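# Push utility cart through self-closing door into taped bay

## Task

Move the utility cart past the self-closing door and leave it parked in the yellow-taped area. All four of its wheels must lie fully within the tape, none touching the tape itself. The three tubes in its top tray must remain upright. The cart must not topple or be left tilted. It must stay in that state without the robot holding it.

## Robot and tools

Robot: a Hello Robot Stretch 3 with one arm. It has a two-wheel differential base (0.33 m long, 0.34 m wide), a lift that raises the arm along a mast, and a telescoping arm that reaches out to the robot's right. It cannot move sideways, so to shift the gripper forward you drive the base. Spinning in place pivots about the point between the drive wheels, 0.05 m behind the front edge. With the arm retracted and the wrist folded, that spin sweeps a 0.28 m radius. An unfolded, level wrist reaches beyond it.

Frames: the base frame sits on the floor between the drive wheels, with x ahead, y to the left and z up. hand_pose is given in this frame, at the point where the closed fingertips meet. The odometry frame is the base frame as it was when the scene began. base_odometry only counts wheel rotation, so wheel slip shows up as travel. Heading is positive to the left, from -3.142 to 3.142.

execute_actions: the argument actions is a list holding one action or none. An empty list just reports the state and images. An action may contain:
- base: exactly one of translate_m or rotate_rad. Both are offsets from where the base was last reported. translate_m is in metres, -1 to 1, positive forward. rotate_rad is in radians, -3.2 to 3.2, positive counter-clockwise (left).
- joints: absolute targets, keyed by name. lift_m 0 to 1.1 (arm height on the mast). arm_m 0 to 0.52 (extension). wrist_yaw_rad -1.345 to 4.42: 0 points along the arm, positive swings toward the front, 3.0 folds the wrist over the base. wrist_pitch_rad -1.57 to 0.451: 0 is level, negative tips the fingertips down. wrist_roll_rad -2.911 to 2.911. gripper_m -0.089 to 0.179, larger is wider; the real fingertip gap is 0.007 to 0.025 less than this, and 0 below 0.007. head_pan_rad -3.953 to 1.73 (0 ahead, positive left, -1.57 faces the arm). head_tilt_rad -1.53 to 0.419 (negative looks down).
- contact_limits: only arm_m, a motor effort percentage from 1 to 100. The arm stops with contact_stop once its effort reaches it. Lower is gentler, but too low stops at once.
The optional cameras list picks from head_camera, nav_camera, wrist_camera or all. Omitting it, null or all gives every camera; [] gives none. A bad key, bad name or out-of-range value rejects the whole call and nothing moves. Base and joint motions start together. Anything you leave out may still be pushing toward its previous target. No action lasts longer than 15 s.

wait: seconds from 0 to 10. It commands nothing and returns the usual state and images.

zoom_image: camera name plus region [x0, y0, x1, y1] in image pixels, with the top-left at (0, 0), at most 504 by 504. It works only on the latest full images. Sizes: head_camera 896x504, nav_camera 672x504 (fisheye), wrist_camera 644x364. head_camera and nav_camera move with the head; wrist_camera rides on the gripper.

finished_scene: takes scene, the number of the scene to close. This is irreversible, and its result says whether the task succeeded. Sending a reply with no tool call ends everything.

Result lines: base_status and joint_status report how each commanded motion ended. done means the target was reached; for the base it only means the wheels turned that far. off_target means it stopped short and may still push. contact_stop, time_out and torque_fault drop the old target. on_its_own covers anything not commanded in this call; held at is a held target, not the measured position. joint_positions are the measured values. motor_effort is percent of maximum, with the peak during the action in brackets; readings carry fixed biases and noise. Positive wheel effort drives forward. base_tilt is in degrees, with forward and right positive, and carries a fixed error of up to about 4 degrees. turned_by_wheels and turned_by_imu give the turn since the last result. lidar_m lists 12 sectors of 30 degrees, starting straight ahead and going counter-clockwise (4th left, 7th behind, 10th right). It measures in a plane 0.17 m above the floor over 0.15 to 12 m; - means nothing was seen. It misses clear objects and thin legs, and the robot's own body blocks some sectors when the lift is low. wrist_depth_mm (45 to 1000) and head_depth_mm (280 to 4000; the image is sideways) are 7x7 grids of median depth, with - for no reading. If one call in a reply stops, the later calls in that reply are skipped. The robot keeps its last command while you are thinking.

Speed: the base moves fast (0.30 m/s, 1.9 rad/s) only when the arm is stowed: lift_m under 0.30, arm_m under 0.03 and wrist_yaw_rad over 2.54. Otherwise it is capped at 0.10 m/s and 0.63 rad/s.

Cautions:
- Fold or unfold the wrist only with lift_m between 0.32 and 0.95, wrist_pitch_rad -0.4 and wrist_roll_rad near 0. Once folded, the lift may go down to 0.25. If wrist_yaw_rad is below -0.4, keep the pitch at -0.5 or lower.
- Arm and lift stop and go slack when they press firmly against something. The base, wrist and head do not stop; they keep pushing. A wrist pushed hard for a long time may shut off for 10 s (torque_fault).
- Pushing with the gripper higher than about 0.45 m, pushing again after a contact_stop, or driving while holding or hooking something fixed can tip the robot. Snagging while reversing is the worst case. If it tilts, undo the last move in small steps, free the gripper, and lower lift_m to about 0.2.
- To grip, close below the object's width. To release, open at least 0.02 beyond the contact value. Avoid drops, slams, knocking the tubes over, and very hard pushes. Loose objects may occasionally be nudged by something else.

Each tool is called in YAML: its name, and indented under it one key for each argument.

## Session

execute_actions:
  actions: []

Scene clock: 0.00 s.
base_odometry: x=+0.000 y=+0.000 heading=+0.000 (m, m, rad; odometry frame)
turned_by_wheels: +0.000 (rad since the last result)
turned_by_imu: +0.000 (rad since the last result)
base_tilt: forward=+0.6 right=+0.2 (deg)
lidar_m: 0.81 0.65 0.65 0.70 0.89 0.88 0.95 1.44 1.65 2.10 1.68 1.65
head_depth_mm: 1569 1587 1603 1599 1603 1593 1604 / 1451 1426 1407 1383 1360 1345 1325 / 1202 1182 1171 1151 1138 1128 1111 / 1019 1012 999 990 978 970 956 / 894 885 877 866 857 853 842 / 790 786 776 772 766 758 751 / 708 704 701 693 688 685 678
base_status: not commanded
joint_positions: lift_m=+0.380 arm_m=+0.003 wrist_yaw_rad=+2.844 wrist_pitch_rad=-0.523 wrist_roll_rad=-0.014 gripper_m=+0.037 head_pan_rad=-0.010 head_tilt_rad=-0.015
joint_status: not commanded
motor_effort: left_wheel=+1 right_wheel=+0 lift_m=+21 arm_m=-1 wrist_yaw_rad=-1 wrist_pitch_rad=+7 wrist_roll_rad=+0 gripper_m=+0 head_pan_rad=-1 head_tilt_rad=+3 (%)
hand_pose: x=+0.0403 y=+0.0531 z=+0.3702 quat_wxyz=(+0.282, +0.698, +0.082, +0.654) (m; base frame)
wrist_depth_mm: 916 882 761 684 640 594 544 / - 961 848 763 691 629 585 / - 947 917 835 780 705 642 / - 788 788 834 791 743 692 / 640 651 682 683 718 697 716 / 556 - - 584 607 618 625 / 513 - - 520 510 533 547
pictures: head_camera (sideways: a quarter turn clockwise sets it upright), nav_camera (sideways: a quarter turn counterclockwise sets it upright), wrist_camera
Images, in order (width x height): head_camera 896x504, nav_camera 672x504, wrist_camera 644x364.

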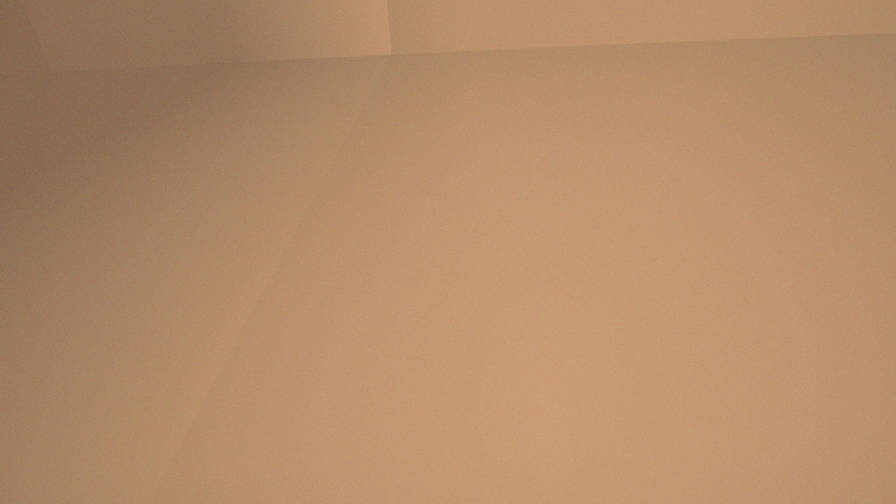

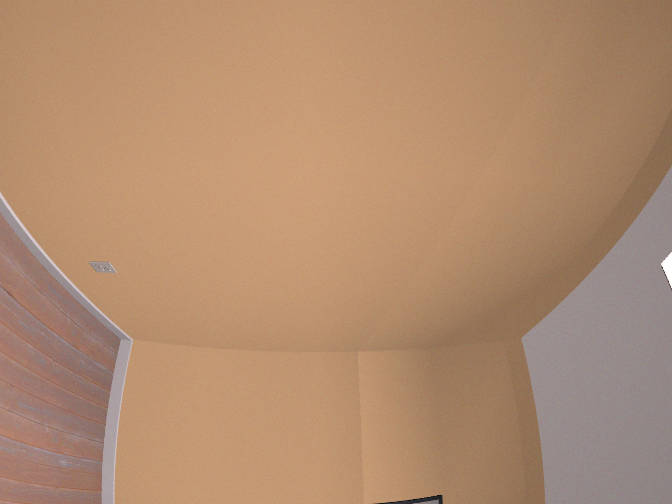

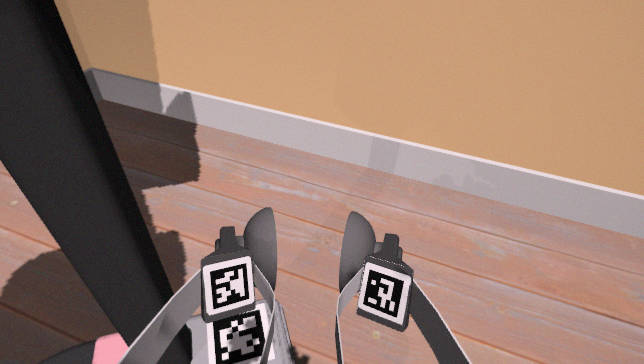

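execute_actions:
  actions:
    - {"base":{"rotate_rad":-2.22},"joints":{"head_tilt_rad":-0.45,"lift_m":0.28,"wrist_yaw_rad":3.0,"wrist_pitch_rad":-0.4}}
  cameras: ["head_camera","nav_camera"]

Scene clock: 7.53 s.
base_odometry: x=+0.000 y=+0.000 heading=-2.220 (m, m, rad; odometry frame)
turned_by_wheels: -2.220 (rad since the last result)
turned_by_imu: -2.202 (rad since the last result)
base_tilt: forward=+0.6 right=+0.1 (deg)
lidar_m: 1.65 1.65 1.72 1.65 0.91 0.67 0.65 0.67 0.91 0.88 0.91 1.25
head_depth_mm: 2448 2536 2583 2604 2054 1604 1303 / 2613 2815 3063 2934 2073 1606 1309 / 2612 2777 3057 2979 2092 1629 1323 / 2589 2785 2973 2277 2028 1634 1330 / 2586 2731 1777 2133 1983 1653 1344 / 2550 2734 1857 2086 1988 1663 1351 / 2560 2718 1871 2769 2080 1667 1352
base_status: done
joint_positions: lift_m=+0.280 arm_m=+0.003 wrist_yaw_rad=+2.998 wrist_pitch_rad=-0.421 wrist_roll_rad=-0.014 gripper_m=+0.037 head_pan_rad=-0.010 head_tilt_rad=-0.445
joint_status: all done
motor_effort: left_wheel=+4(12) right_wheel=-4(11) lift_m=+18(18) arm_m=-1(1) wrist_yaw_rad=+2(1) wrist_pitch_rad=+12(13) wrist_roll_rad=+0(0) gripper_m=+0(1) head_pan_rad=+0(0) head_tilt_rad=-2(32) (%)
hand_pose: x=+0.0108 y=+0.0741 z=+0.2923 quat_wxyz=(+0.196, +0.695, +0.099, +0.684) (m; base frame)
wrist_depth_mm: 990 - - - - - - / - - - - - - - / 895 - 949 952 - - - / 710 - 740 753 785 805 832 / 580 574 623 635 630 634 651 / 498 500 - 529 551 540 555 / - - - 466 447 471 472
pictures: head_camera (sideways: a quarter turn clockwise sets it upright), nav_camera (sideways: a quarter turn counterclockwise sets it upright)
camera_calibration (this result's frames):
head_camera: T_world_to_cam=[[-0.445535, 0.0427511, -0.894243, 1.18556], [0.0250825, 0.999063, 0.0352655, -0.0441082], [0.894913, -0.00671776, -0.44619, 0.533857], [0, 0, 0, 1]] pos_world=[0.0515577, -0.00303062, 1.29993]
nav_camera: T_world_to_cam=[[0.404129, -0.0206704, 0.914468, -1.15203], [-0.0238873, -0.999642, -0.0120392, 0.0675242], [0.91439, -0.0169788, -0.404478, 0.477926], [0, 0, 0, 1]] pos_world=[0.0301701, 0.0518017, 1.24762]
Images, in order (width x height): head_camera 896x504, nav_camera 672x504.

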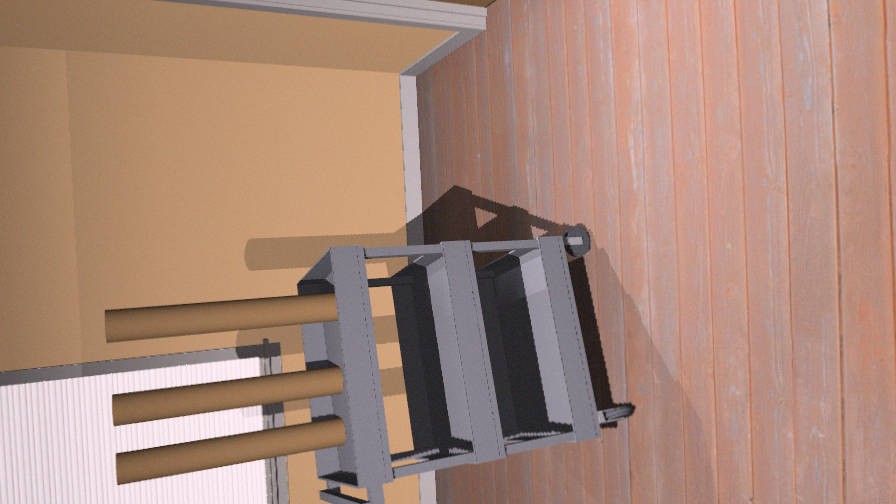

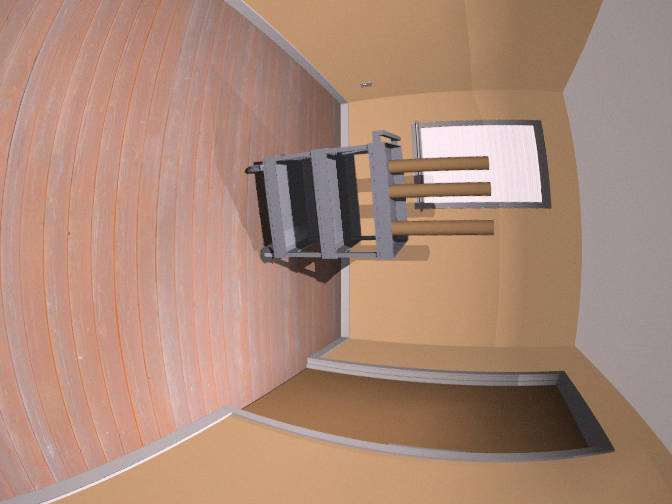

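execute_actions:
  actions:
    - {"base":{"translate_m":1.0},"joints":{"head_tilt_rad":-0.75,"head_pan_rad":0.25}}
  cameras: ["head_camera","nav_camera"]

execute_actions:
  actions:
    - {"joints":{"head_tilt_rad":-0.5,"head_pan_rad":-0.85}}
  cameras: ["head_camera","nav_camera"]

Scene clock: 18.63 s.
base_odometry: x=-0.604 y=-0.797 heading=-2.220 (m, m, rad; odometry frame)
turned_by_wheels: +0.000 (rad since the last result)
turned_by_imu: +0.001 (rad since the last result)
base_tilt: forward=+0.6 right=+0.1 (deg)
lidar_m: 0.68 0.68 0.80 1.65 1.72 1.71 1.65 1.24 0.91 0.88 0.91 1.36
head_depth_mm: 1723 1941 2170 1855 1526 1294 1129 / 1764 1963 963 1768 1464 1308 1138 / 719 823 889 1159 1270 1264 1137 / 1774 1105 896 1135 1279 1263 1144 / 1831 1084 943 1144 1283 1272 1147 / 825 1085 952 1153 1086 1265 1152 / 857 978 965 1122 1084 1308 1155
base_status: done
joint_positions: lift_m=+0.280 arm_m=+0.003 wrist_yaw_rad=+2.999 wrist_pitch_rad=-0.420 wrist_roll_rad=-0.014 gripper_m=+0.037 head_pan_rad=+0.243 head_tilt_rad=-0.742
joint_status: all done
motor_effort: left_wheel=+3(12) right_wheel=-3(8) lift_m=+18(18) arm_m=-1(1) wrist_yaw_rad=+1(2) wrist_pitch_rad=+12(12) wrist_roll_rad=+0(0) gripper_m=+0(1) head_pan_rad=+4(32) head_tilt_rad=-3(28) (%)
hand_pose: x=+0.0107 y=+0.0742 z=+0.2924 quat_wxyz=(+0.196, +0.695, +0.099, +0.685) (m; base frame)
wrist_depth_mm: - - - - - - - / - - - - - - 811 / 876 - 919 993 - 980 639 / 704 - 743 763 767 787 825 / 582 581 609 614 641 644 651 / 502 504 - 535 541 537 558 / - - - 459 447 459 476
pictures: head_camera (sideways: a quarter turn clockwise sets it upright), nav_camera (sideways: a quarter turn counterclockwise sets it upright)
camera_calibration (this result's frames):
head_camera: T_world_to_cam=[[-0.676728, -0.128259, -0.724975, 0.966283], [-0.216361, 0.975873, 0.0293158, -0.0348769], [0.703724, 0.176695, -0.688151, 0.849809], [0, 0, 0, 1]] pos_world=[0.0483341, 0.00781267, 1.28635]
nav_camera: T_world_to_cam=[[0.63861, 0.141133, 0.756478, -0.947448], [0.224197, -0.974515, -0.00745327, 0.0600367], [0.736147, 0.17436, -0.653977, 0.803628], [0, 0, 0, 1]] pos_world=[0.000001442, 0.0521025, 1.24273]
Images, in order (width x height): head_camera 896x504, nav_camera 672x504.

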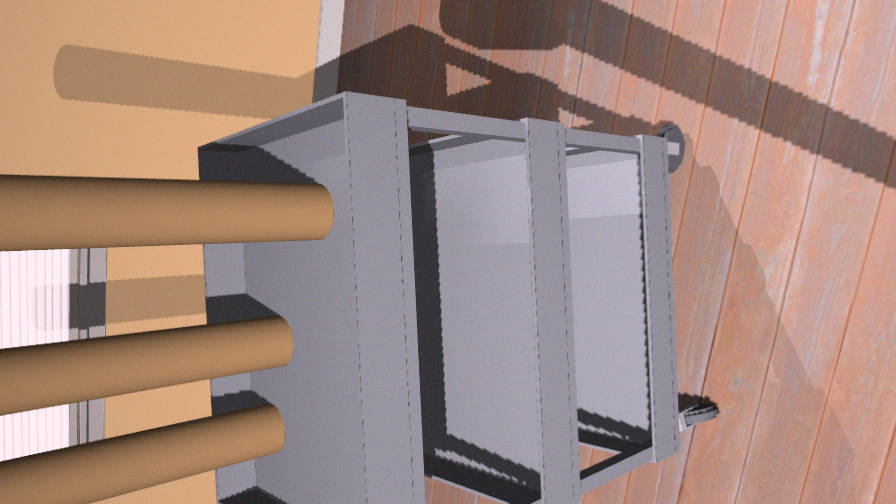

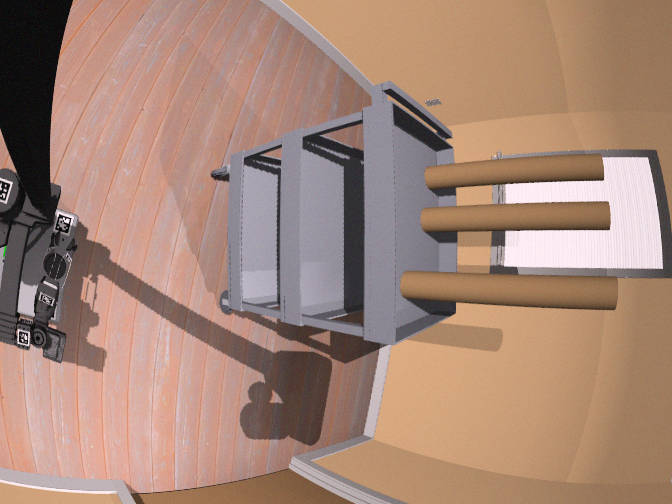

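Scene clock: 19.77 s.
base_odometry: x=-0.604 y=-0.797 heading=-2.220 (m, m, rad; odometry frame)
turned_by_wheels: +0.000 (rad since the last result)
turned_by_imu: +0.000 (rad since the last result)
base_tilt: forward=+0.6 right=+0.2 (deg)
lidar_m: 0.68 0.68 0.79 1.65 1.71 1.71 1.65 1.24 0.91 0.88 0.91 1.36
head_depth_mm: 831 894 967 1052 1143 1205 1229 / 891 965 1052 1151 1278 1411 1260 / 964 1048 1150 1281 1431 1495 1272 / 1045 1147 1270 1423 1621 1544 1273 / 1139 1267 1409 1616 1818 1557 1285 / 1263 1406 1537 1751 1907 1571 1291 / 1296 1458 1708 2008 2003 1573 1298
base_status: not commanded
joint_positions: lift_m=+0.280 arm_m=+0.003 wrist_yaw_rad=+2.999 wrist_pitch_rad=-0.420 wrist_roll_rad=-0.014 gripper_m=+0.037 head_pan_rad=-0.843 head_tilt_rad=-0.508
joint_status: all done
motor_effort: left_wheel=+3(4) right_wheel=-4(3) lift_m=+18(18) arm_m=-1(1) wrist_yaw_rad=+1(2) wrist_pitch_rad=+12(12) wrist_roll_rad=+0(0) gripper_m=+0(0) head_pan_rad=-5(56) head_tilt_rad=+3(25) (%)
hand_pose: x=+0.0107 y=+0.0742 z=+0.2924 quat_wxyz=(+0.196, +0.695, +0.099, +0.685) (m; base frame)
wrist_depth_mm: - - - - - - - / - - - - - - 815 / 890 - 918 959 985 981 650 / 712 - 739 748 781 783 808 / 577 579 624 616 640 647 656 / 500 502 - 527 540 532 550 / - - - 453 449 463 471
pictures: head_camera (sideways: a quarter turn clockwise sets it upright), nav_camera (sideways: a quarter turn counterclockwise sets it upright)
camera_calibration (this result's frames):
head_camera: T_world_to_cam=[[-0.304807, 0.399508, -0.864573, 1.146], [0.757434, 0.652013, 0.0342509, -0.0472518], [0.577396, -0.644417, -0.501339, 0.607553], [0, 0, 0, 1]] pos_world=[0.0343004, -0.0355088, 1.29701]
nav_camera: T_world_to_cam=[[0.29418, -0.355025, 0.887364, -1.116], [-0.756092, -0.65437, -0.0111453, 0.070826], [0.584621, -0.667651, -0.460934, 0.553402], [0, 0, 0, 1]] pos_world=[0.0583248, 0.019619, 1.24617]
Images, in order (width x height): head_camera 896x504, nav_camera 672x504.

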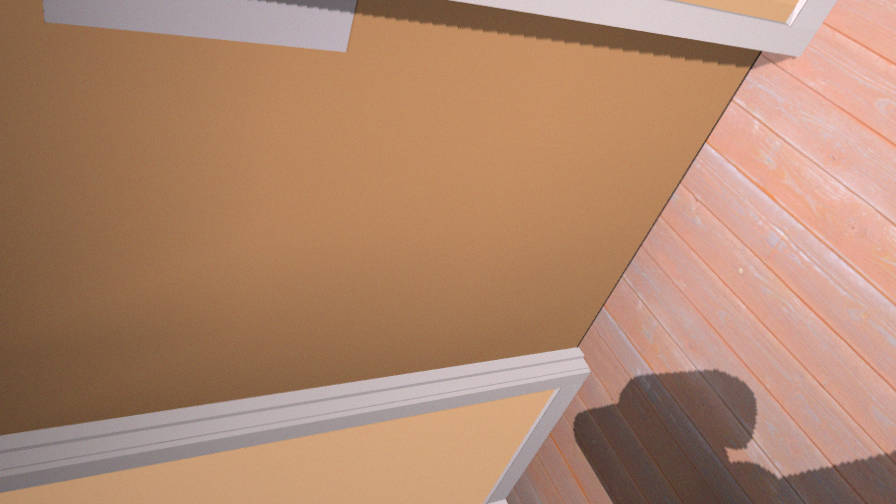

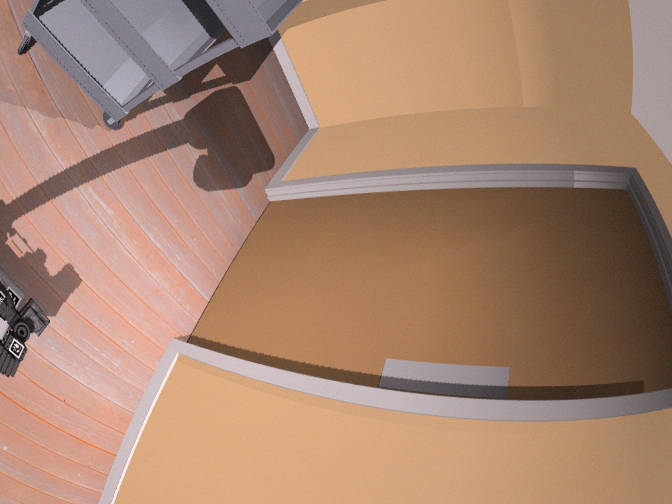

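execute_actions:
  actions:
    - {"base":{"rotate_rad":1.3}}
  cameras: []

execute_actions:
  actions:
    - {"base":{"translate_m":1.0}}
  cameras: []

execute_actions:
  actions:
    - {"base":{"rotate_rad":-1.1}}
  cameras: []

execute_actions:
  actions:
    - {"base":{"translate_m":0.82}}
  cameras: []

execute_actions:
  actions:
    - {"base":{"rotate_rad":-1.77},"joints":{"head_pan_rad":-0.5,"head_tilt_rad":-1.0,"lift_m":0.34}}
  cameras: []

execute_actions:
  actions:
    - {"joints":{"wrist_yaw_rad":1.57,"arm_m":0.36,"gripper_m":0.15}}
  cameras: []

execute_actions:
  actions:
    - {"joints":{"wrist_pitch_rad":0,"lift_m":0.22}}

Scene clock: 64.93 s.
base_odometry: x=-0.604 y=-0.797 heading=-0.920 (m, m, rad; odometry frame)
turned_by_wheels: +1.300 (rad since the last result)
turned_by_imu: +1.289 (rad since the last result)
base_tilt: forward=+0.6 right=+0.2 (deg)
lidar_m: 1.65 1.65 1.91 1.65 1.65 1.02 0.88 0.88 1.10 0.70 0.68 0.71
head_depth_mm: 651 704 784 877 764 973 1121 / 1784 1931 2081 926 1101 1005 1145 / 820 896 986 1017 1114 1046 1179 / 1915 2056 1053 1037 1122 1052 1186 / 887 2205 2451 1053 1171 1095 1189 / 2138 2296 2456 975 932 1431 1258 / 1973 2047 2139 2147 1933 1577 1305
base_status: done
joint_positions: lift_m=+0.280 arm_m=+0.003 wrist_yaw_rad=+2.999 wrist_pitch_rad=-0.420 wrist_roll_rad=-0.014 gripper_m=+0.037 head_pan_rad=-0.843 head_tilt_rad=-0.507
joint_status: not commanded
motor_effort: left_wheel=-3(6) right_wheel=+4(14) lift_m=+18(18) arm_m=-1(1) wrist_yaw_rad=+1(1) wrist_pitch_rad=+12(11) wrist_roll_rad=+0(0) gripper_m=+1(0) head_pan_rad=-4(5) head_tilt_rad=+3(4) (%)
hand_pose: x=+0.0107 y=+0.0742 z=+0.2924 quat_wxyz=(+0.196, +0.695, +0.099, +0.685) (m; base frame)
wrist_depth_mm: - - - - - - - / - - - - - - - / 895 - 958 978 - - - / 711 - 741 748 778 807 818 / 591 582 632 618 638 651 653 / 494 509 - 536 538 546 549 / - - - 453 444 469 477
pictures: none
No camera images: the call's "cameras" was empty. Leave "cameras" out to get every camera's image.

Scene clock: 69.97 s.
base_odometry: x=+0.001 y=-1.592 heading=-0.920 (m, m, rad; odometry frame)
turned_by_wheels: +0.000 (rad since the last result)
turned_by_imu: +0.001 (rad since the last result)
base_tilt: forward=+0.6 right=+0.1 (deg)
lidar_m: 0.68 0.68 0.79 1.37 1.91 2.14 1.85 0.70 0.48 0.63 1.38 0.80
head_depth_mm: 1501 1632 1769 1948 1910 1520 1253 / 1565 1703 1863 2060 1923 1531 1266 / 1558 1694 1859 2060 1931 1535 1273 / 1264 1362 1461 1583 1728 1548 1277 / 1058 1119 1189 1273 1368 1429 1282 / 909 957 1007 1069 1126 1203 1223 / 796 836 874 912 964 1014 1069
base_status: done
joint_positions: lift_m=+0.280 arm_m=+0.003 wrist_yaw_rad=+2.999 wrist_pitch_rad=-0.420 wrist_roll_rad=-0.014 gripper_m=+0.037 head_pan_rad=-0.843 head_tilt_rad=-0.507
joint_status: not commanded
motor_effort: left_wheel=-3(6) right_wheel=+4(13) lift_m=+18(18) arm_m=-1(1) wrist_yaw_rad=+1(1) wrist_pitch_rad=+12(11) wrist_roll_rad=+0(0) gripper_m=+0(0) head_pan_rad=-5(4) head_tilt_rad=+3(4) (%)
hand_pose: x=+0.0107 y=+0.0742 z=+0.2925 quat_wxyz=(+0.196, +0.695, +0.099, +0.685) (m; base frame)
wrist_depth_mm: - - - - - 771 604 / - - - - - 800 630 / 884 - 925 941 - 828 645 / 708 - 745 756 793 778 644 / 584 587 632 625 645 642 635 / 495 496 - 534 535 540 557 / - - - 451 449 467 480
pictures: none
No camera images: the call's "cameras" was empty. Leave "cameras" out to get every camera's image.

Scene clock: 71.97 s.
base_odometry: x=+0.001 y=-1.592 heading=-2.020 (m, m, rad; odometry frame)
turned_by_wheels: -1.100 (rad since the last result)
turned_by_imu: -1.091 (rad since the last result)
base_tilt: forward=+0.5 right=+0.2 (deg)
lidar_m: 1.52 0.82 0.69 0.68 0.77 1.25 1.91 2.15 1.85 0.89 0.48 0.60
head_depth_mm: 767 820 905 959 748 943 1138 / 2047 2212 2333 1018 751 582 761 / 696 765 842 916 758 925 874 / 1846 2031 2160 898 690 984 1102 / 607 663 741 882 771 1026 1187 / 1669 1807 1949 2080 1785 1565 1283 / 1578 1685 1808 1959 2000 1580 1304
base_status: done
joint_positions: lift_m=+0.280 arm_m=+0.003 wrist_yaw_rad=+2.999 wrist_pitch_rad=-0.420 wrist_roll_rad=-0.014 gripper_m=+0.037 head_pan_rad=-0.843 head_tilt_rad=-0.507
joint_status: not commanded
motor_effort: left_wheel=+3(10) right_wheel=-4(11) lift_m=+18(18) arm_m=-2(1) wrist_yaw_rad=+1(2) wrist_pitch_rad=+12(12) wrist_roll_rad=+0(0) gripper_m=+0(0) head_pan_rad=-5(5) head_tilt_rad=+3(3) (%)
hand_pose: x=+0.0107 y=+0.0742 z=+0.2925 quat_wxyz=(+0.196, +0.695, +0.099, +0.685) (m; base frame)
wrist_depth_mm: 732 - 692 672 680 673 662 / 803 - 742 756 751 726 729 / 849 - 812 799 800 787 792 / 717 - 732 747 760 806 812 / 585 578 634 609 650 643 662 / 494 509 - 530 539 543 557 / - - - 454 444 465 478
pictures: none
No camera images: the call's "cameras" was empty. Leave "cameras" out to get every camera's image.

Scene clock: 76.47 s.
base_odometry: x=-0.354 y=-2.331 heading=-2.020 (m, m, rad; odometry frame)
turned_by_wheels: +0.000 (rad since the last result)
turned_by_imu: +0.001 (rad since the last result)
base_tilt: forward=+0.6 right=+0.2 (deg)
lidar_m: 1.06 0.62 0.52 0.52 0.58 0.94 2.72 0.60 0.44 0.60 1.27 1.06
head_depth_mm: 1369 1520 1705 1935 1910 1515 1252 / 1260 1381 1532 1719 1862 1535 1262 / 1159 1268 1387 1540 1723 1537 1273 / 1079 1164 1265 1402 1551 1545 1272 / 997 1076 1163 1276 1409 1504 1283 / 938 1008 1085 1173 1289 1415 1289 / 885 940 1015 1081 1192 1293 1300
base_status: done
joint_positions: lift_m=+0.280 arm_m=+0.003 wrist_yaw_rad=+2.999 wrist_pitch_rad=-0.420 wrist_roll_rad=-0.014 gripper_m=+0.037 head_pan_rad=-0.843 head_tilt_rad=-0.507
joint_status: not commanded
motor_effort: left_wheel=+4(11) right_wheel=-4(8) lift_m=+18(18) arm_m=-1(1) wrist_yaw_rad=+1(0) wrist_pitch_rad=+12(12) wrist_roll_rad=+0(0) gripper_m=+0(1) head_pan_rad=-4(4) head_tilt_rad=+4(3) (%)
hand_pose: x=+0.0107 y=+0.0742 z=+0.2925 quat_wxyz=(+0.196, +0.695, +0.099, +0.685) (m; base frame)
wrist_depth_mm: 555 - 533 523 510 515 502 / 603 - 576 574 563 549 546 / 644 - 638 626 621 603 600 / 688 - 683 662 666 646 640 / 579 579 631 618 634 637 664 / 501 504 - 537 542 535 546 / - - - 458 447 465 471
pictures: none
No camera images: the call's "cameras" was empty. Leave "cameras" out to get every camera's image.

Scene clock: 79.93 s.
base_odometry: x=-0.354 y=-2.331 heading=+2.494 (m, m, rad; odometry frame)
turned_by_wheels: -1.770 (rad since the last result)
turned_by_imu: -1.757 (rad since the last result)
base_tilt: forward=+0.6 right=+0.2 (deg)
lidar_m: 0.44 1.49 1.10 1.06 0.73 0.53 0.52 0.54 0.73 2.04 2.83 0.46
head_depth_mm: 2396 1980 1721 1499 1325 1185 1087 / 2323 730 1657 1508 1328 1191 - / 2157 780 1054 1272 1341 1200 1112 / 905 787 636 998 1255 1203 1089 / 922 791 603 948 1158 1209 1094 / 947 595 628 887 1306 1210 1093 / 464 555 691 1342 1357 1220 1100
base_status: done
joint_positions: lift_m=+0.340 arm_m=+0.003 wrist_yaw_rad=+2.999 wrist_pitch_rad=-0.419 wrist_roll_rad=-0.014 gripper_m=+0.037 head_pan_rad=-0.507 head_tilt_rad=-0.988
joint_status: all done
motor_effort: left_wheel=+3(10) right_wheel=-4(11) lift_m=+24(25) arm_m=-2(1) wrist_yaw_rad=+2(1) wrist_pitch_rad=+11(11) wrist_roll_rad=+0(0) gripper_m=+0(0) head_pan_rad=+5(35) head_tilt_rad=-6(36) (%)
hand_pose: x=+0.0107 y=+0.0742 z=+0.3521 quat_wxyz=(+0.196, +0.695, +0.099, +0.685) (m; base frame)
wrist_depth_mm: 810 - - - - - - / 841 - - - - - - / 847 - - - - - - / 768 - 846 873 911 933 939 / 675 659 700 723 743 735 751 / 568 579 - 596 628 617 635 / 498 509 - 533 520 534 550
pictures: none
No camera images: the call's "cameras" was empty. Leave "cameras" out to get every camera's image.

Scene clock: 83.77 s.
base_odometry: x=-0.354 y=-2.331 heading=+2.494 (m, m, rad; odometry frame)
turned_by_wheels: +0.000 (rad since the last result)
turned_by_imu: +0.000 (rad since the last result)
base_tilt: forward=+0.5 right=+0.2 (deg)
lidar_m: 0.44 1.50 1.10 1.06 0.73 0.53 0.52 0.53 0.73 2.04 2.82 0.46
head_depth_mm: 2387 1980 1734 1492 1334 1185 1080 / 2343 729 1658 1503 1334 1189 1096 / 2139 779 1057 1271 1335 1195 1117 / 907 786 635 996 1249 1203 1088 / 920 792 602 945 1162 1209 1092 / 951 596 626 915 1313 1216 1096 / 464 554 693 1345 1361 1213 1098
base_status: not commanded
joint_positions: lift_m=+0.340 arm_m=+0.360 wrist_yaw_rad=+1.571 wrist_pitch_rad=-0.419 wrist_roll_rad=-0.014 gripper_m=+0.150 head_pan_rad=-0.507 head_tilt_rad=-0.988
joint_status: all done
motor_effort: left_wheel=+4(3) right_wheel=-4(4) lift_m=+24(24) arm_m=+4(4) wrist_yaw_rad=+0(7) wrist_pitch_rad=+11(11) wrist_roll_rad=+0(0) gripper_m=+0(82) head_pan_rad=+4(4) head_tilt_rad=-6(6) (%)
hand_pose: x=+0.2028 y=-0.5048 z=+0.3521 quat_wxyz=(+0.596, +0.590, -0.380, +0.389) (m; base frame)
wrist_depth_mm: - - - - - - - / - 946 990 - - - - / 660 708 742 - - - - / 470 495 529 793 898 920 923 / 513 672 700 690 735 760 734 / 587 579 590 604 602 - 635 / 481 495 509 505 517 510 545
pictures: none
No camera images: the call's "cameras" was empty. Leave "cameras" out to get every camera's image.

Scene clock: 85.70 s.
base_odometry: x=-0.354 y=-2.331 heading=+2.494 (m, m, rad; odometry frame)
turned_by_wheels: +0.000 (rad since the last result)
turned_by_imu: +0.000 (rad since the last result)
base_tilt: forward=+0.6 right=+0.1 (deg)
lidar_m: 0.44 1.49 1.10 1.06 0.73 0.53 0.52 0.54 0.74 2.05 2.82 0.46
head_depth_mm: 2395 1978 1712 1502 1323 1189 1077 / 2337 728 1662 1496 1332 1194 1093 / 2146 778 1057 1273 1335 1201 1113 / 907 786 635 996 1252 1203 1090 / 922 793 604 943 1160 1208 1090 / 948 594 626 919 1313 1206 1096 / 464 555 691 1350 1362 1218 1102
base_status: not commanded
joint_positions: lift_m=+0.220 arm_m=+0.360 wrist_yaw_rad=+1.571 wrist_pitch_rad=-0.023 wrist_roll_rad=-0.014 gripper_m=+0.150 head_pan_rad=-0.507 head_tilt_rad=-0.988
joint_status: all done
motor_effort: left_wheel=+4(4) right_wheel=-4(4) lift_m=+18(22) arm_m=+4(3) wrist_yaw_rad=-1(0) wrist_pitch_rad=+14(14) wrist_roll_rad=+0(0) gripper_m=+0(1) head_pan_rad=+5(4) head_tilt_rad=-6(7) (%)
hand_pose: x=+0.2342 y=-0.5047 z=+0.3288 quat_wxyz=(+0.510, +0.502, -0.490, +0.498) (m; base frame)
wrist_depth_mm: 369 390 415 446 - - - / - 916 739 - - - - / - - - - - - - / - - - - - - - / 630 701 692 - - - - / 415 455 489 738 850 - 929 / 571 612 616 591 642 632 681
pictures: head_camera (sideways: a quarter turn clockwise sets it upright), nav_camera (sideways: a quarter turn counterclockwise sets it upright), wrist_camera
camera_calibration (this result's frames):
head_camera: T_world_to_cam=[[-0.718902, 0.44313, -0.535552, 0.71973], [0.512444, 0.858428, 0.0224026, -0.0303141], [0.46966, -0.258335, -0.844205, 1.05416], [0, 0, 0, 1]] pos_world=[0.0378547, -0.0205856, 1.27606]
nav_camera: T_world_to_cam=[[0.70739, -0.411951, 0.574365, -0.710564], [-0.501337, -0.865247, -0.00313207, 0.0588351], [0.498258, -0.285735, -0.818593, 1.01915], [0, 0, 0, 1]] pos_world=[0.0243401, 0.0493971, 1.24258]
wrist_camera: T_world_to_cam=[[-0.0171591, -0.998611, 0.0498145, -0.522512], [-0.18921, -0.0456785, -0.980874, 0.380142], [0.981787, -0.0262563, -0.188164, -0.0144159], [0, 0, 0, 1]] pos_world=[0.0771144, -0.5048, 0.396187]
Images, in order (width x height): head_camera 896x504, nav_camera 672x504, wrist_camera 644x364.

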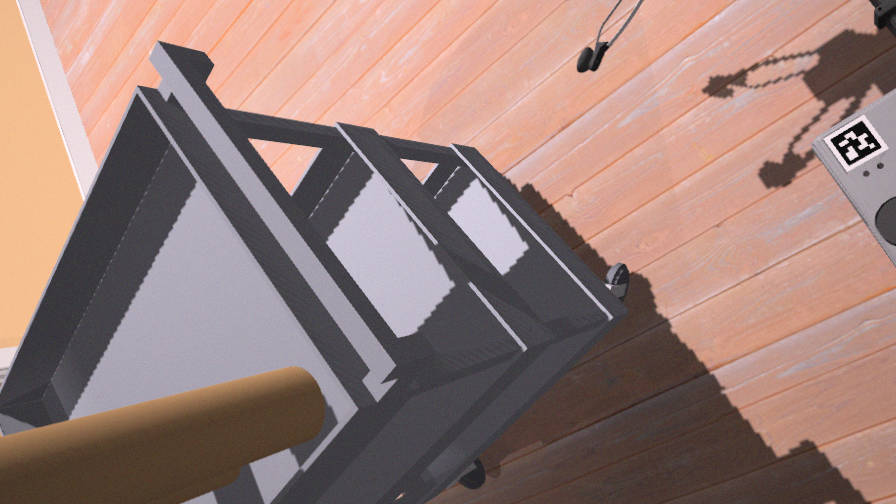

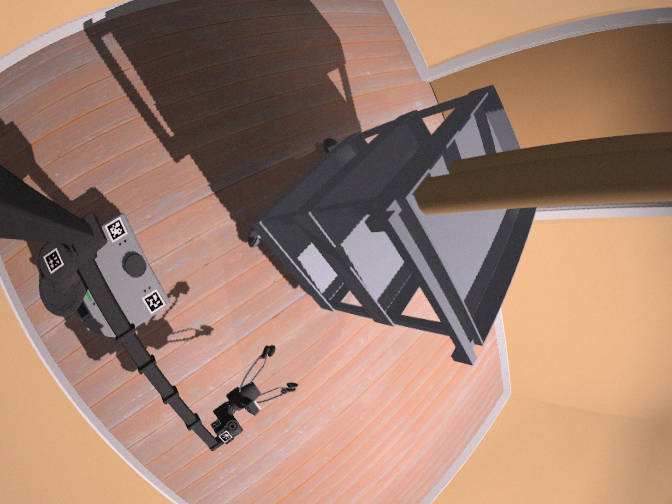

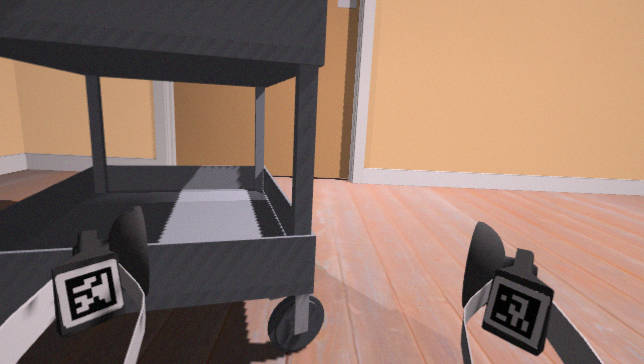

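execute_actions:
  actions:
    - {"base":{"translate_m":0.325},"joints":{"arm_m":0.35,"head_pan_rad":-0.2}}
  cameras: ["wrist_camera"]

execute_actions:
  actions:
    - {"joints":{"gripper_m":0.0}}
  cameras: ["wrist_camera","nav_camera"]

Scene clock: 99.87 s.
base_odometry: x=-0.614 y=-2.135 heading=+2.494 (m, m, rad; odometry frame)
turned_by_wheels: +0.000 (rad since the last result)
turned_by_imu: -0.001 (rad since the last result)
base_tilt: forward=+0.5 right=+0.2 (deg)
lidar_m: 0.21 1.49 1.09 1.06 1.10 0.87 0.84 0.88 1.20 2.72 0.17 0.15
head_depth_mm: - - 613 558 502 475 1061 / - - 293 351 488 431 1059 / 330 388 328 400 490 595 1068 / 366 737 636 576 776 1150 1102 / 1604 753 670 904 1300 1209 1093 / 1565 739 880 1511 1357 1217 1098 / 1527 1739 1789 1542 1358 1214 1098
base_status: done
joint_positions: lift_m=+0.220 arm_m=+0.350 wrist_yaw_rad=+1.571 wrist_pitch_rad=-0.023 wrist_roll_rad=-0.014 gripper_m=+0.150 head_pan_rad=-0.207 head_tilt_rad=-0.988
joint_status: all done
motor_effort: left_wheel=+3(7) right_wheel=-4(5) lift_m=+18(18) arm_m=-5(3) wrist_yaw_rad=+0(0) wrist_pitch_rad=+14(14) wrist_roll_rad=+0(0) gripper_m=+0(0) head_pan_rad=+4(33) head_tilt_rad=-6(6) (%)
hand_pose: x=+0.2342 y=-0.4954 z=+0.3288 quat_wxyz=(+0.510, +0.502, -0.490, +0.498) (m; base frame)
wrist_depth_mm: 289 271 256 137 - - - / - - - 141 - - - / - - - 146 - - - / - - - 152 - - - / 656 696 684 157 - - - / 495 490 483 162 845 - 910 / 355 373 383 166 648 635 686
pictures: wrist_camera
camera_calibration (this result's frames):
wrist_camera: T_world_to_cam=[[-0.0171601, -0.998611, 0.049814, -0.513181], [-0.18919, -0.0456784, -0.980877, 0.380571], [0.981791, -0.0262562, -0.188144, -0.0141778], [0, 0, 0, 1]] pos_world=[0.0771136, -0.495457, 0.396189]
Images, in order (width x height): wrist_camera 644x364.

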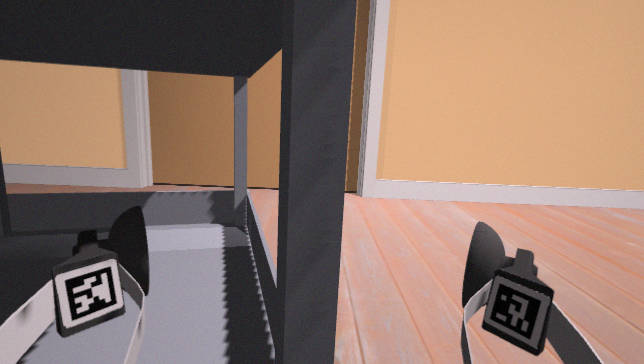

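Scene clock: 101.87 s.
base_odometry: x=-0.614 y=-2.135 heading=+2.494 (m, m, rad; odometry frame)
turned_by_wheels: +0.000 (rad since the last result)
turned_by_imu: +0.000 (rad since the last result)
base_tilt: forward=+0.5 right=+0.2 (deg)
lidar_m: 0.21 1.50 1.10 1.06 1.10 0.87 0.84 0.87 1.20 2.71 0.17 0.15
head_depth_mm: - - 614 559 502 477 1061 / - - 293 351 489 432 1058 / 330 388 328 397 490 596 1070 / 366 739 637 576 777 1145 1101 / 1607 752 668 865 1299 1209 1092 / 1561 740 879 1507 1352 1210 1096 / 1530 1744 1775 1543 1363 1218 1093
base_status: not commanded
joint_positions: lift_m=+0.220 arm_m=+0.350 wrist_yaw_rad=+1.569 wrist_pitch_rad=-0.023 wrist_roll_rad=-0.014 gripper_m=+0.000 head_pan_rad=-0.207 head_tilt_rad=-0.988
joint_status: all done
motor_effort: left_wheel=+4(3) right_wheel=-1(4) lift_m=+17(18) arm_m=-5(5) wrist_yaw_rad=+1(2) wrist_pitch_rad=+13(14) wrist_roll_rad=+0(0) gripper_m=-12(83) head_pan_rad=+5(4) head_tilt_rad=-6(6) (%)
hand_pose: x=+0.2342 y=-0.4959 z=+0.3288 quat_wxyz=(+0.510, +0.502, -0.491, +0.497) (m; base frame)
wrist_depth_mm: 288 273 255 137 - - - / - - - 142 - - - / - - - 147 - - - / - - - 153 - - - / 650 696 754 154 - - - / 464 483 - 159 884 860 894 / 370 375 380 167 644 643 686
pictures: nav_camera (sideways: a quarter turn counterclockwise sets it upright), wrist_camera
camera_calibration (this result's frames):
nav_camera: T_world_to_cam=[[0.797707, -0.184625, 0.574088, -0.710753], [-0.223347, -0.974734, -0.00312592, 0.0571313], [0.56016, -0.125727, -0.818788, 1.01903], [0, 0, 0, 1]] pos_world=[0.00891317, 0.052585, 1.24258]
wrist_camera: T_world_to_cam=[[-0.0191045, -0.998576, 0.0498183, -0.513206], [-0.189279, -0.0453141, -0.980877, 0.380749], [0.981738, -0.0281687, -0.188143, -0.0151262], [0, 0, 0, 1]] pos_world=[0.0771131, -0.495648, 0.396189]
Images, in order (width x height): nav_camera 672x504, wrist_camera 644x364.

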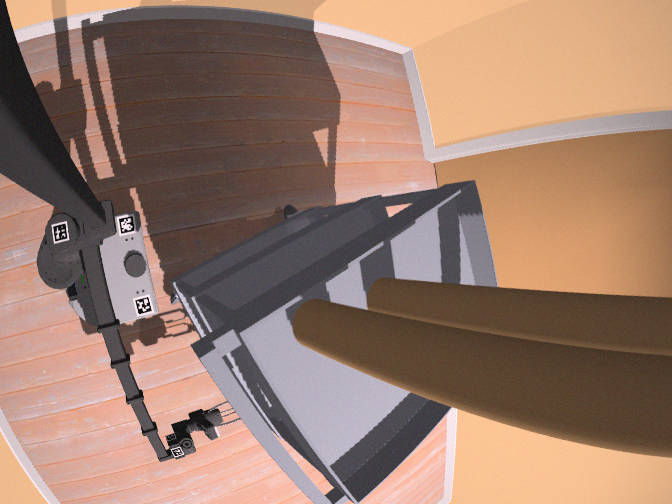

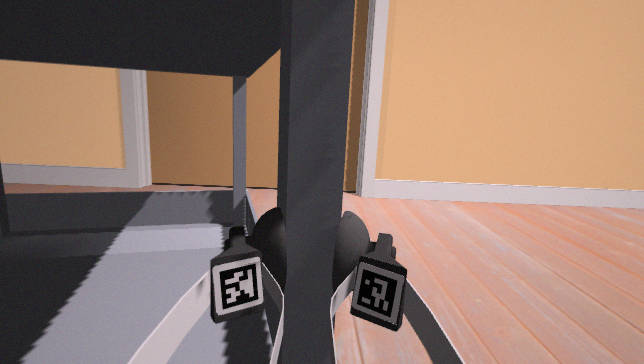

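execute_actions:
  actions:
    - {"base":{"translate_m":-0.03},"joints":{"arm_m":0.25,"gripper_m":-0.03}}
  cameras: ["wrist_camera","nav_camera"]

Scene clock: 107.17 s.
base_odometry: x=-0.590 y=-2.153 heading=+2.493 (m, m, rad; odometry frame)
turned_by_wheels: +0.000 (rad since the last result)
turned_by_imu: -0.001 (rad since the last result)
base_tilt: forward=+0.5 right=+0.2 (deg)
lidar_m: 0.17 1.50 1.10 1.06 1.10 0.84 0.81 0.84 1.16 2.72 0.27 0.18
head_depth_mm: 1728 734 653 567 500 1143 1070 / 1629 776 658 572 514 1002 1092 / 714 727 646 572 507 779 1098 / - - 316 405 502 416 1089 / - - 318 549 520 1169 1090 / 1627 758 688 1485 1352 1209 1096 / 1561 1706 1774 1551 1357 1215 1096
base_status: done
joint_positions: lift_m=+0.220 arm_m=+0.250 wrist_yaw_rad=+1.523 wrist_pitch_rad=-0.024 wrist_roll_rad=-0.015 gripper_m=-0.023 head_pan_rad=-0.207 head_tilt_rad=-0.988
joint_status: gripper_m off_target (ended at -0.023, target -0.030); the others done
on_its_own: wrist_yaw_rad is held at +1.525, not at your +1.570, by its stall guard, which is not easing now; gripper_m is held at -0.024, not at your -0.030, by its stall guard, which is not easing now
motor_effort: left_wheel=-4(11) right_wheel=+18(29) lift_m=+18(18) arm_m=-5(8) wrist_yaw_rad=+1(37) wrist_pitch_rad=+14(14) wrist_roll_rad=+0(0) gripper_m=-19(96) head_pan_rad=+4(5) head_tilt_rad=-8(6) (%)
hand_pose: x=+0.2339 y=-0.4077 z=+0.3287 quat_wxyz=(+0.522, +0.490, -0.502, +0.485) (m; base frame)
wrist_depth_mm: 290 270 253 135 - - - / - - 710 139 - - - / - - - 143 - - - / - - - 149 - - - / 633 670 749 152 - - - / 463 478 - 157 851 877 871 / 369 368 381 164 635 659 664
pictures: nav_camera (sideways: a quarter turn counterclockwise sets it upright), wrist_camera
camera_calibration (this result's frames):
nav_camera: T_world_to_cam=[[0.797763, -0.184557, 0.574032, -0.710681], [-0.223254, -0.974755, -0.0031247, 0.0571291], [0.560118, -0.125662, -0.818827, 1.01908], [0, 0, 0, 1]] pos_world=[0.00890426, 0.0525861, 1.24258]
wrist_camera: T_world_to_cam=[[-0.0650265, -0.996638, 0.0498508, -0.413607], [-0.191577, -0.0365589, -0.980796, 0.388636], [0.979321, -0.073328, -0.188556, -0.0300709], [0, 0, 0, 1]] pos_world=[0.0770075, -0.400213, 0.396122]
Images, in order (width x height): nav_camera 672x504, wrist_camera 644x364.

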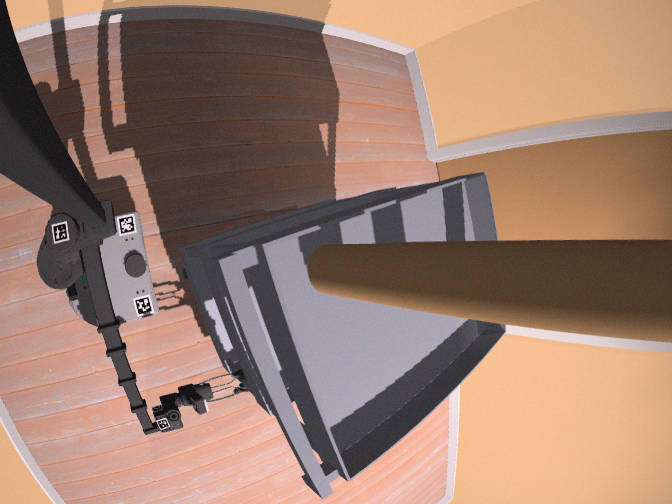

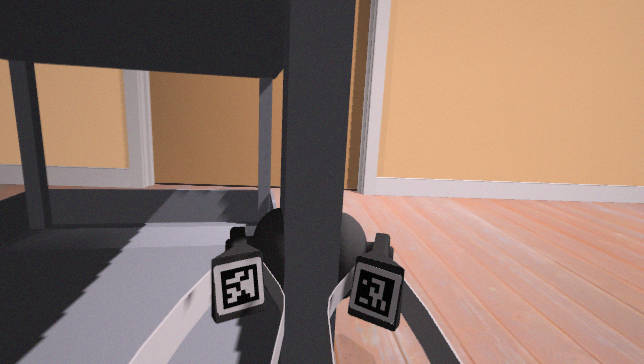

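execute_actions:
  actions:
    - {"base":{"rotate_rad":-0.12},"joints":{"arm_m":0.12}}
  cameras: ["nav_camera"]

execute_actions:
  actions:
    - {"base":{"rotate_rad":-0.12},"joints":{"arm_m":0.03}}
  cameras: ["wrist_camera","nav_camera"]

Scene clock: 116.83 s.
base_odometry: x=-0.590 y=-2.153 heading=+2.373 (m, m, rad; odometry frame)
turned_by_wheels: -0.120 (rad since the last result)
turned_by_imu: -0.118 (rad since the last result)
base_tilt: forward=+0.5 right=+0.2 (deg)
lidar_m: 0.21 0.22 1.14 1.05 1.07 0.87 0.81 0.82 1.04 2.21 0.31 0.22
head_depth_mm: 1873 2021 616 569 459 1172 1063 / 1783 730 657 573 459 1069 1094 / 1660 778 662 575 482 1019 1098 / 1628 746 666 577 510 756 1104 / 582 730 668 580 512 701 1091 / 1539 470 529 472 507 482 1093 / 366 400 338 409 516 426 1098
base_status: done
joint_positions: lift_m=+0.220 arm_m=+0.120 wrist_yaw_rad=+1.528 wrist_pitch_rad=-0.024 wrist_roll_rad=-0.014 gripper_m=-0.023 head_pan_rad=-0.207 head_tilt_rad=-0.988
joint_status: all done
on_its_own: wrist_yaw_rad is held at +1.525, not at your +1.570, by its stall guard, which is not easing now; gripper_m is held at -0.024, not at your -0.030, by its stall guard, which is not easing now
motor_effort: left_wheel=+2(21) right_wheel=+0(48) lift_m=+18(18) arm_m=-4(12) wrist_yaw_rad=-2(59) wrist_pitch_rad=+14(14) wrist_roll_rad=-1(0) gripper_m=-19(30) head_pan_rad=+4(4) head_tilt_rad=-7(7) (%)
hand_pose: x=+0.2340 y=-0.2762 z=+0.3285 quat_wxyz=(+0.521, +0.492, -0.500, +0.486) (m; base frame)
wrist_depth_mm: 290 270 255 135 - - - / - - - 139 - - - / - - - 144 - - - / - - - 149 - - - / 591 675 762 152 - - - / 474 477 - 157 851 872 919 / 367 370 381 165 643 657 673
pictures: nav_camera (sideways: a quarter turn counterclockwise sets it upright)
camera_calibration (this result's frames):
nav_camera: T_world_to_cam=[[0.797775, -0.184505, 0.574032, -0.710681], [-0.223192, -0.97477, -0.0031247, 0.0571288], [0.560126, -0.125626, -0.818827, 1.01908], [0, 0, 0, 1]] pos_world=[0.00890088, 0.0525862, 1.24258]
Images, in order (width x height): nav_camera 672x504.

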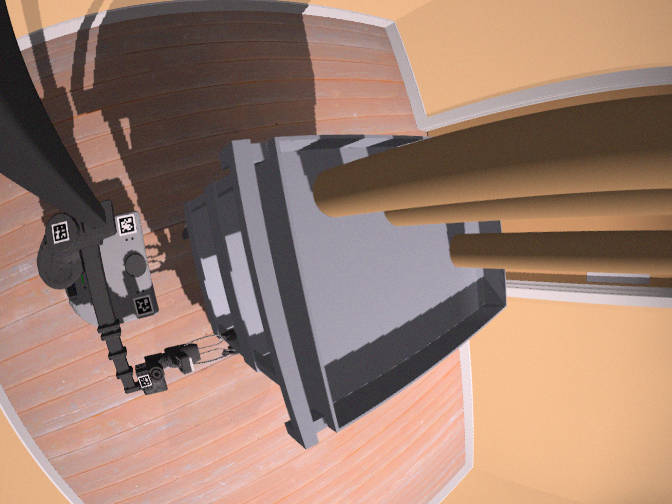

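Scene clock: 118.73 s.
base_odometry: x=-0.590 y=-2.153 heading=+2.253 (m, m, rad; odometry frame)
turned_by_wheels: -0.120 (rad since the last result)
turned_by_imu: -0.118 (rad since the last result)
base_tilt: forward=+0.5 right=+0.2 (deg)
lidar_m: 0.21 0.22 0.29 1.05 1.06 0.92 0.81 0.81 0.95 1.71 2.72 0.22
head_depth_mm: 2072 2031 1723 1461 463 1182 1087 / 1941 2043 1693 561 462 1157 - / 1841 1955 648 573 484 1030 1101 / 1667 777 666 577 510 771 1099 / 1675 769 669 580 512 701 1078 / 570 680 673 584 513 473 1078 / 1530 769 554 581 508 444 1099
base_status: done
joint_positions: lift_m=+0.220 arm_m=+0.030 wrist_yaw_rad=+1.512 wrist_pitch_rad=-0.025 wrist_roll_rad=-0.014 gripper_m=-0.023 head_pan_rad=-0.207 head_tilt_rad=-0.988
joint_status: all done
on_its_own: wrist_yaw_rad is held at +1.525, not at your +1.570, by its stall guard, which is not easing now; gripper_m is held at -0.024, not at your -0.030, by its stall guard, which is not easing now
motor_effort: left_wheel=+1(14) right_wheel=+7(35) lift_m=+19(19) arm_m=-5(10) wrist_yaw_rad=+10(38) wrist_pitch_rad=+14(14) wrist_roll_rad=-1(0) gripper_m=-20(25) head_pan_rad=+4(4) head_tilt_rad=-6(6) (%)
hand_pose: x=+0.2338 y=-0.1904 z=+0.3284 quat_wxyz=(+0.524, +0.488, -0.504, +0.482) (m; base frame)
wrist_depth_mm: 294 272 256 136 - - - / - - - 140 - - - / - - - 145 - - - / - - - 150 - - - / 614 669 747 153 - - - / 470 479 - 157 869 884 902 / 364 376 381 164 629 681 666
pictures: nav_camera (sideways: a quarter turn counterclockwise sets it upright), wrist_camera
camera_calibration (this result's frames):
nav_camera: T_world_to_cam=[[0.797779, -0.184493, 0.574031, -0.710679], [-0.223176, -0.974773, -0.00312467, 0.0571286], [0.560127, -0.125617, -0.818828, 1.01908], [0, 0, 0, 1]] pos_world=[0.00889995, 0.0525863, 1.24258]
wrist_camera: T_world_to_cam=[[-0.0754276, -0.995919, 0.049555, -0.194369], [-0.192808, -0.0341922, -0.980641, 0.39697], [0.978333, -0.083522, -0.189442, -0.015439], [0, 0, 0, 1]] pos_world=[0.0769828, -0.181292, 0.395992]
Images, in order (width x height): nav_camera 672x504, wrist_camera 644x364.

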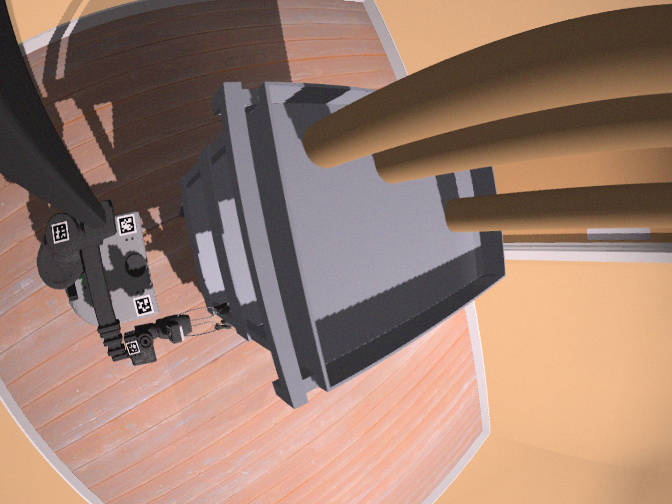

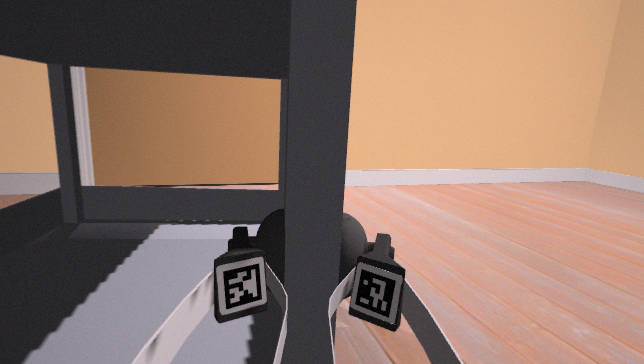

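execute_actions:
  actions:
    - {"base":{"translate_m":0.2},"joints":{"arm_m":0.0,"wrist_yaw_rad":1.57,"head_pan_rad":0}}
  cameras: ["wrist_camera","nav_camera"]

Scene clock: 128.30 s.
base_odometry: x=-0.716 y=-1.998 heading=+2.253 (m, m, rad; odometry frame)
turned_by_wheels: +0.000 (rad since the last result)
turned_by_imu: +0.000 (rad since the last result)
base_tilt: forward=+0.6 right=+0.2 (deg)
lidar_m: 0.22 0.23 0.32 1.10 1.10 1.15 1.01 1.01 1.19 2.12 2.67 0.23
head_depth_mm: 1563 1879 1724 565 447 1154 1074 / 1508 758 643 572 459 1079 1109 / 1473 779 662 573 486 1009 1096 / 621 726 666 577 518 1006 1091 / 788 756 670 578 516 1001 1094 / 1395 758 607 583 514 789 1091 / 412 469 585 519 512 1166 1095
base_status: done
joint_positions: lift_m=+0.220 arm_m=+0.003 wrist_yaw_rad=+1.582 wrist_pitch_rad=-0.025 wrist_roll_rad=-0.014 gripper_m=-0.023 head_pan_rad=-0.007 head_tilt_rad=-0.988
joint_status: all done
joint sent to its limit — the command would take arm_m past its lower limit, so that joint was sent only as far as its limit.
on_its_own: gripper_m is held at -0.024, not at your -0.030, by its stall guard, which is not easing now
motor_effort: left_wheel=+5(7) right_wheel=-1(27) lift_m=+19(19) arm_m=-2(10) wrist_yaw_rad=-10(40) wrist_pitch_rad=+15(15) wrist_roll_rad=-1(0) gripper_m=-22(24) head_pan_rad=+4(29) head_tilt_rad=-6(7) (%)
hand_pose: x=+0.2342 y=-0.1451 z=+0.3283 quat_wxyz=(+0.507, +0.505, -0.487, +0.500) (m; base frame)
wrist_depth_mm: 292 273 255 137 - - - / - 731 - 140 - - - / - - - 145 - - - / - 772 - 149 - - - / 575 668 759 153 - - - / 470 473 - 158 863 865 891 / 368 370 379 166 627 653 682
pictures: nav_camera (sideways: a quarter turn counterclockwise sets it upright), wrist_camera
camera_calibration (this result's frames):
nav_camera: T_world_to_cam=[[0.818537, -0.0224802, 0.574014, -0.710784], [-0.0252641, -0.999676, -0.00312429, 0.0559209], [0.573898, -0.0119446, -0.81884, 1.01901], [0, 0, 0, 1]] pos_world=[-0.00159428, 0.0520958, 1.24258]
wrist_camera: T_world_to_cam=[[-0.00601026, -0.998754, 0.0495502, -0.165873], [-0.190233, -0.0475042, -0.980589, 0.395981], [0.98172, -0.0153197, -0.189711, -0.00288979], [0, 0, 0, 1]] pos_world=[0.0771688, -0.146899, 0.395965]
Images, in order (width x height): nav_camera 672x504, wrist_camera 644x364.

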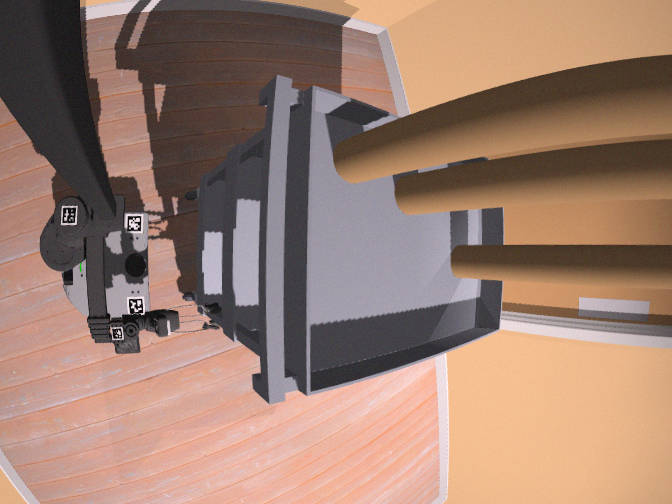

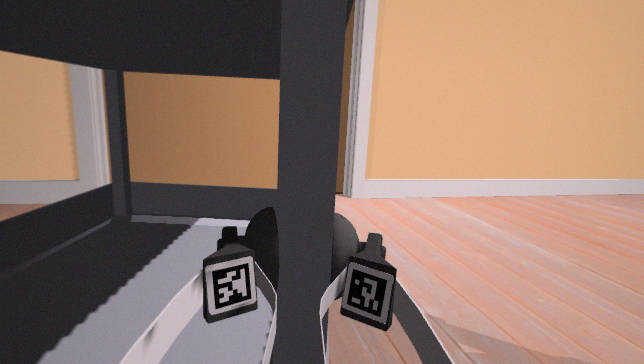

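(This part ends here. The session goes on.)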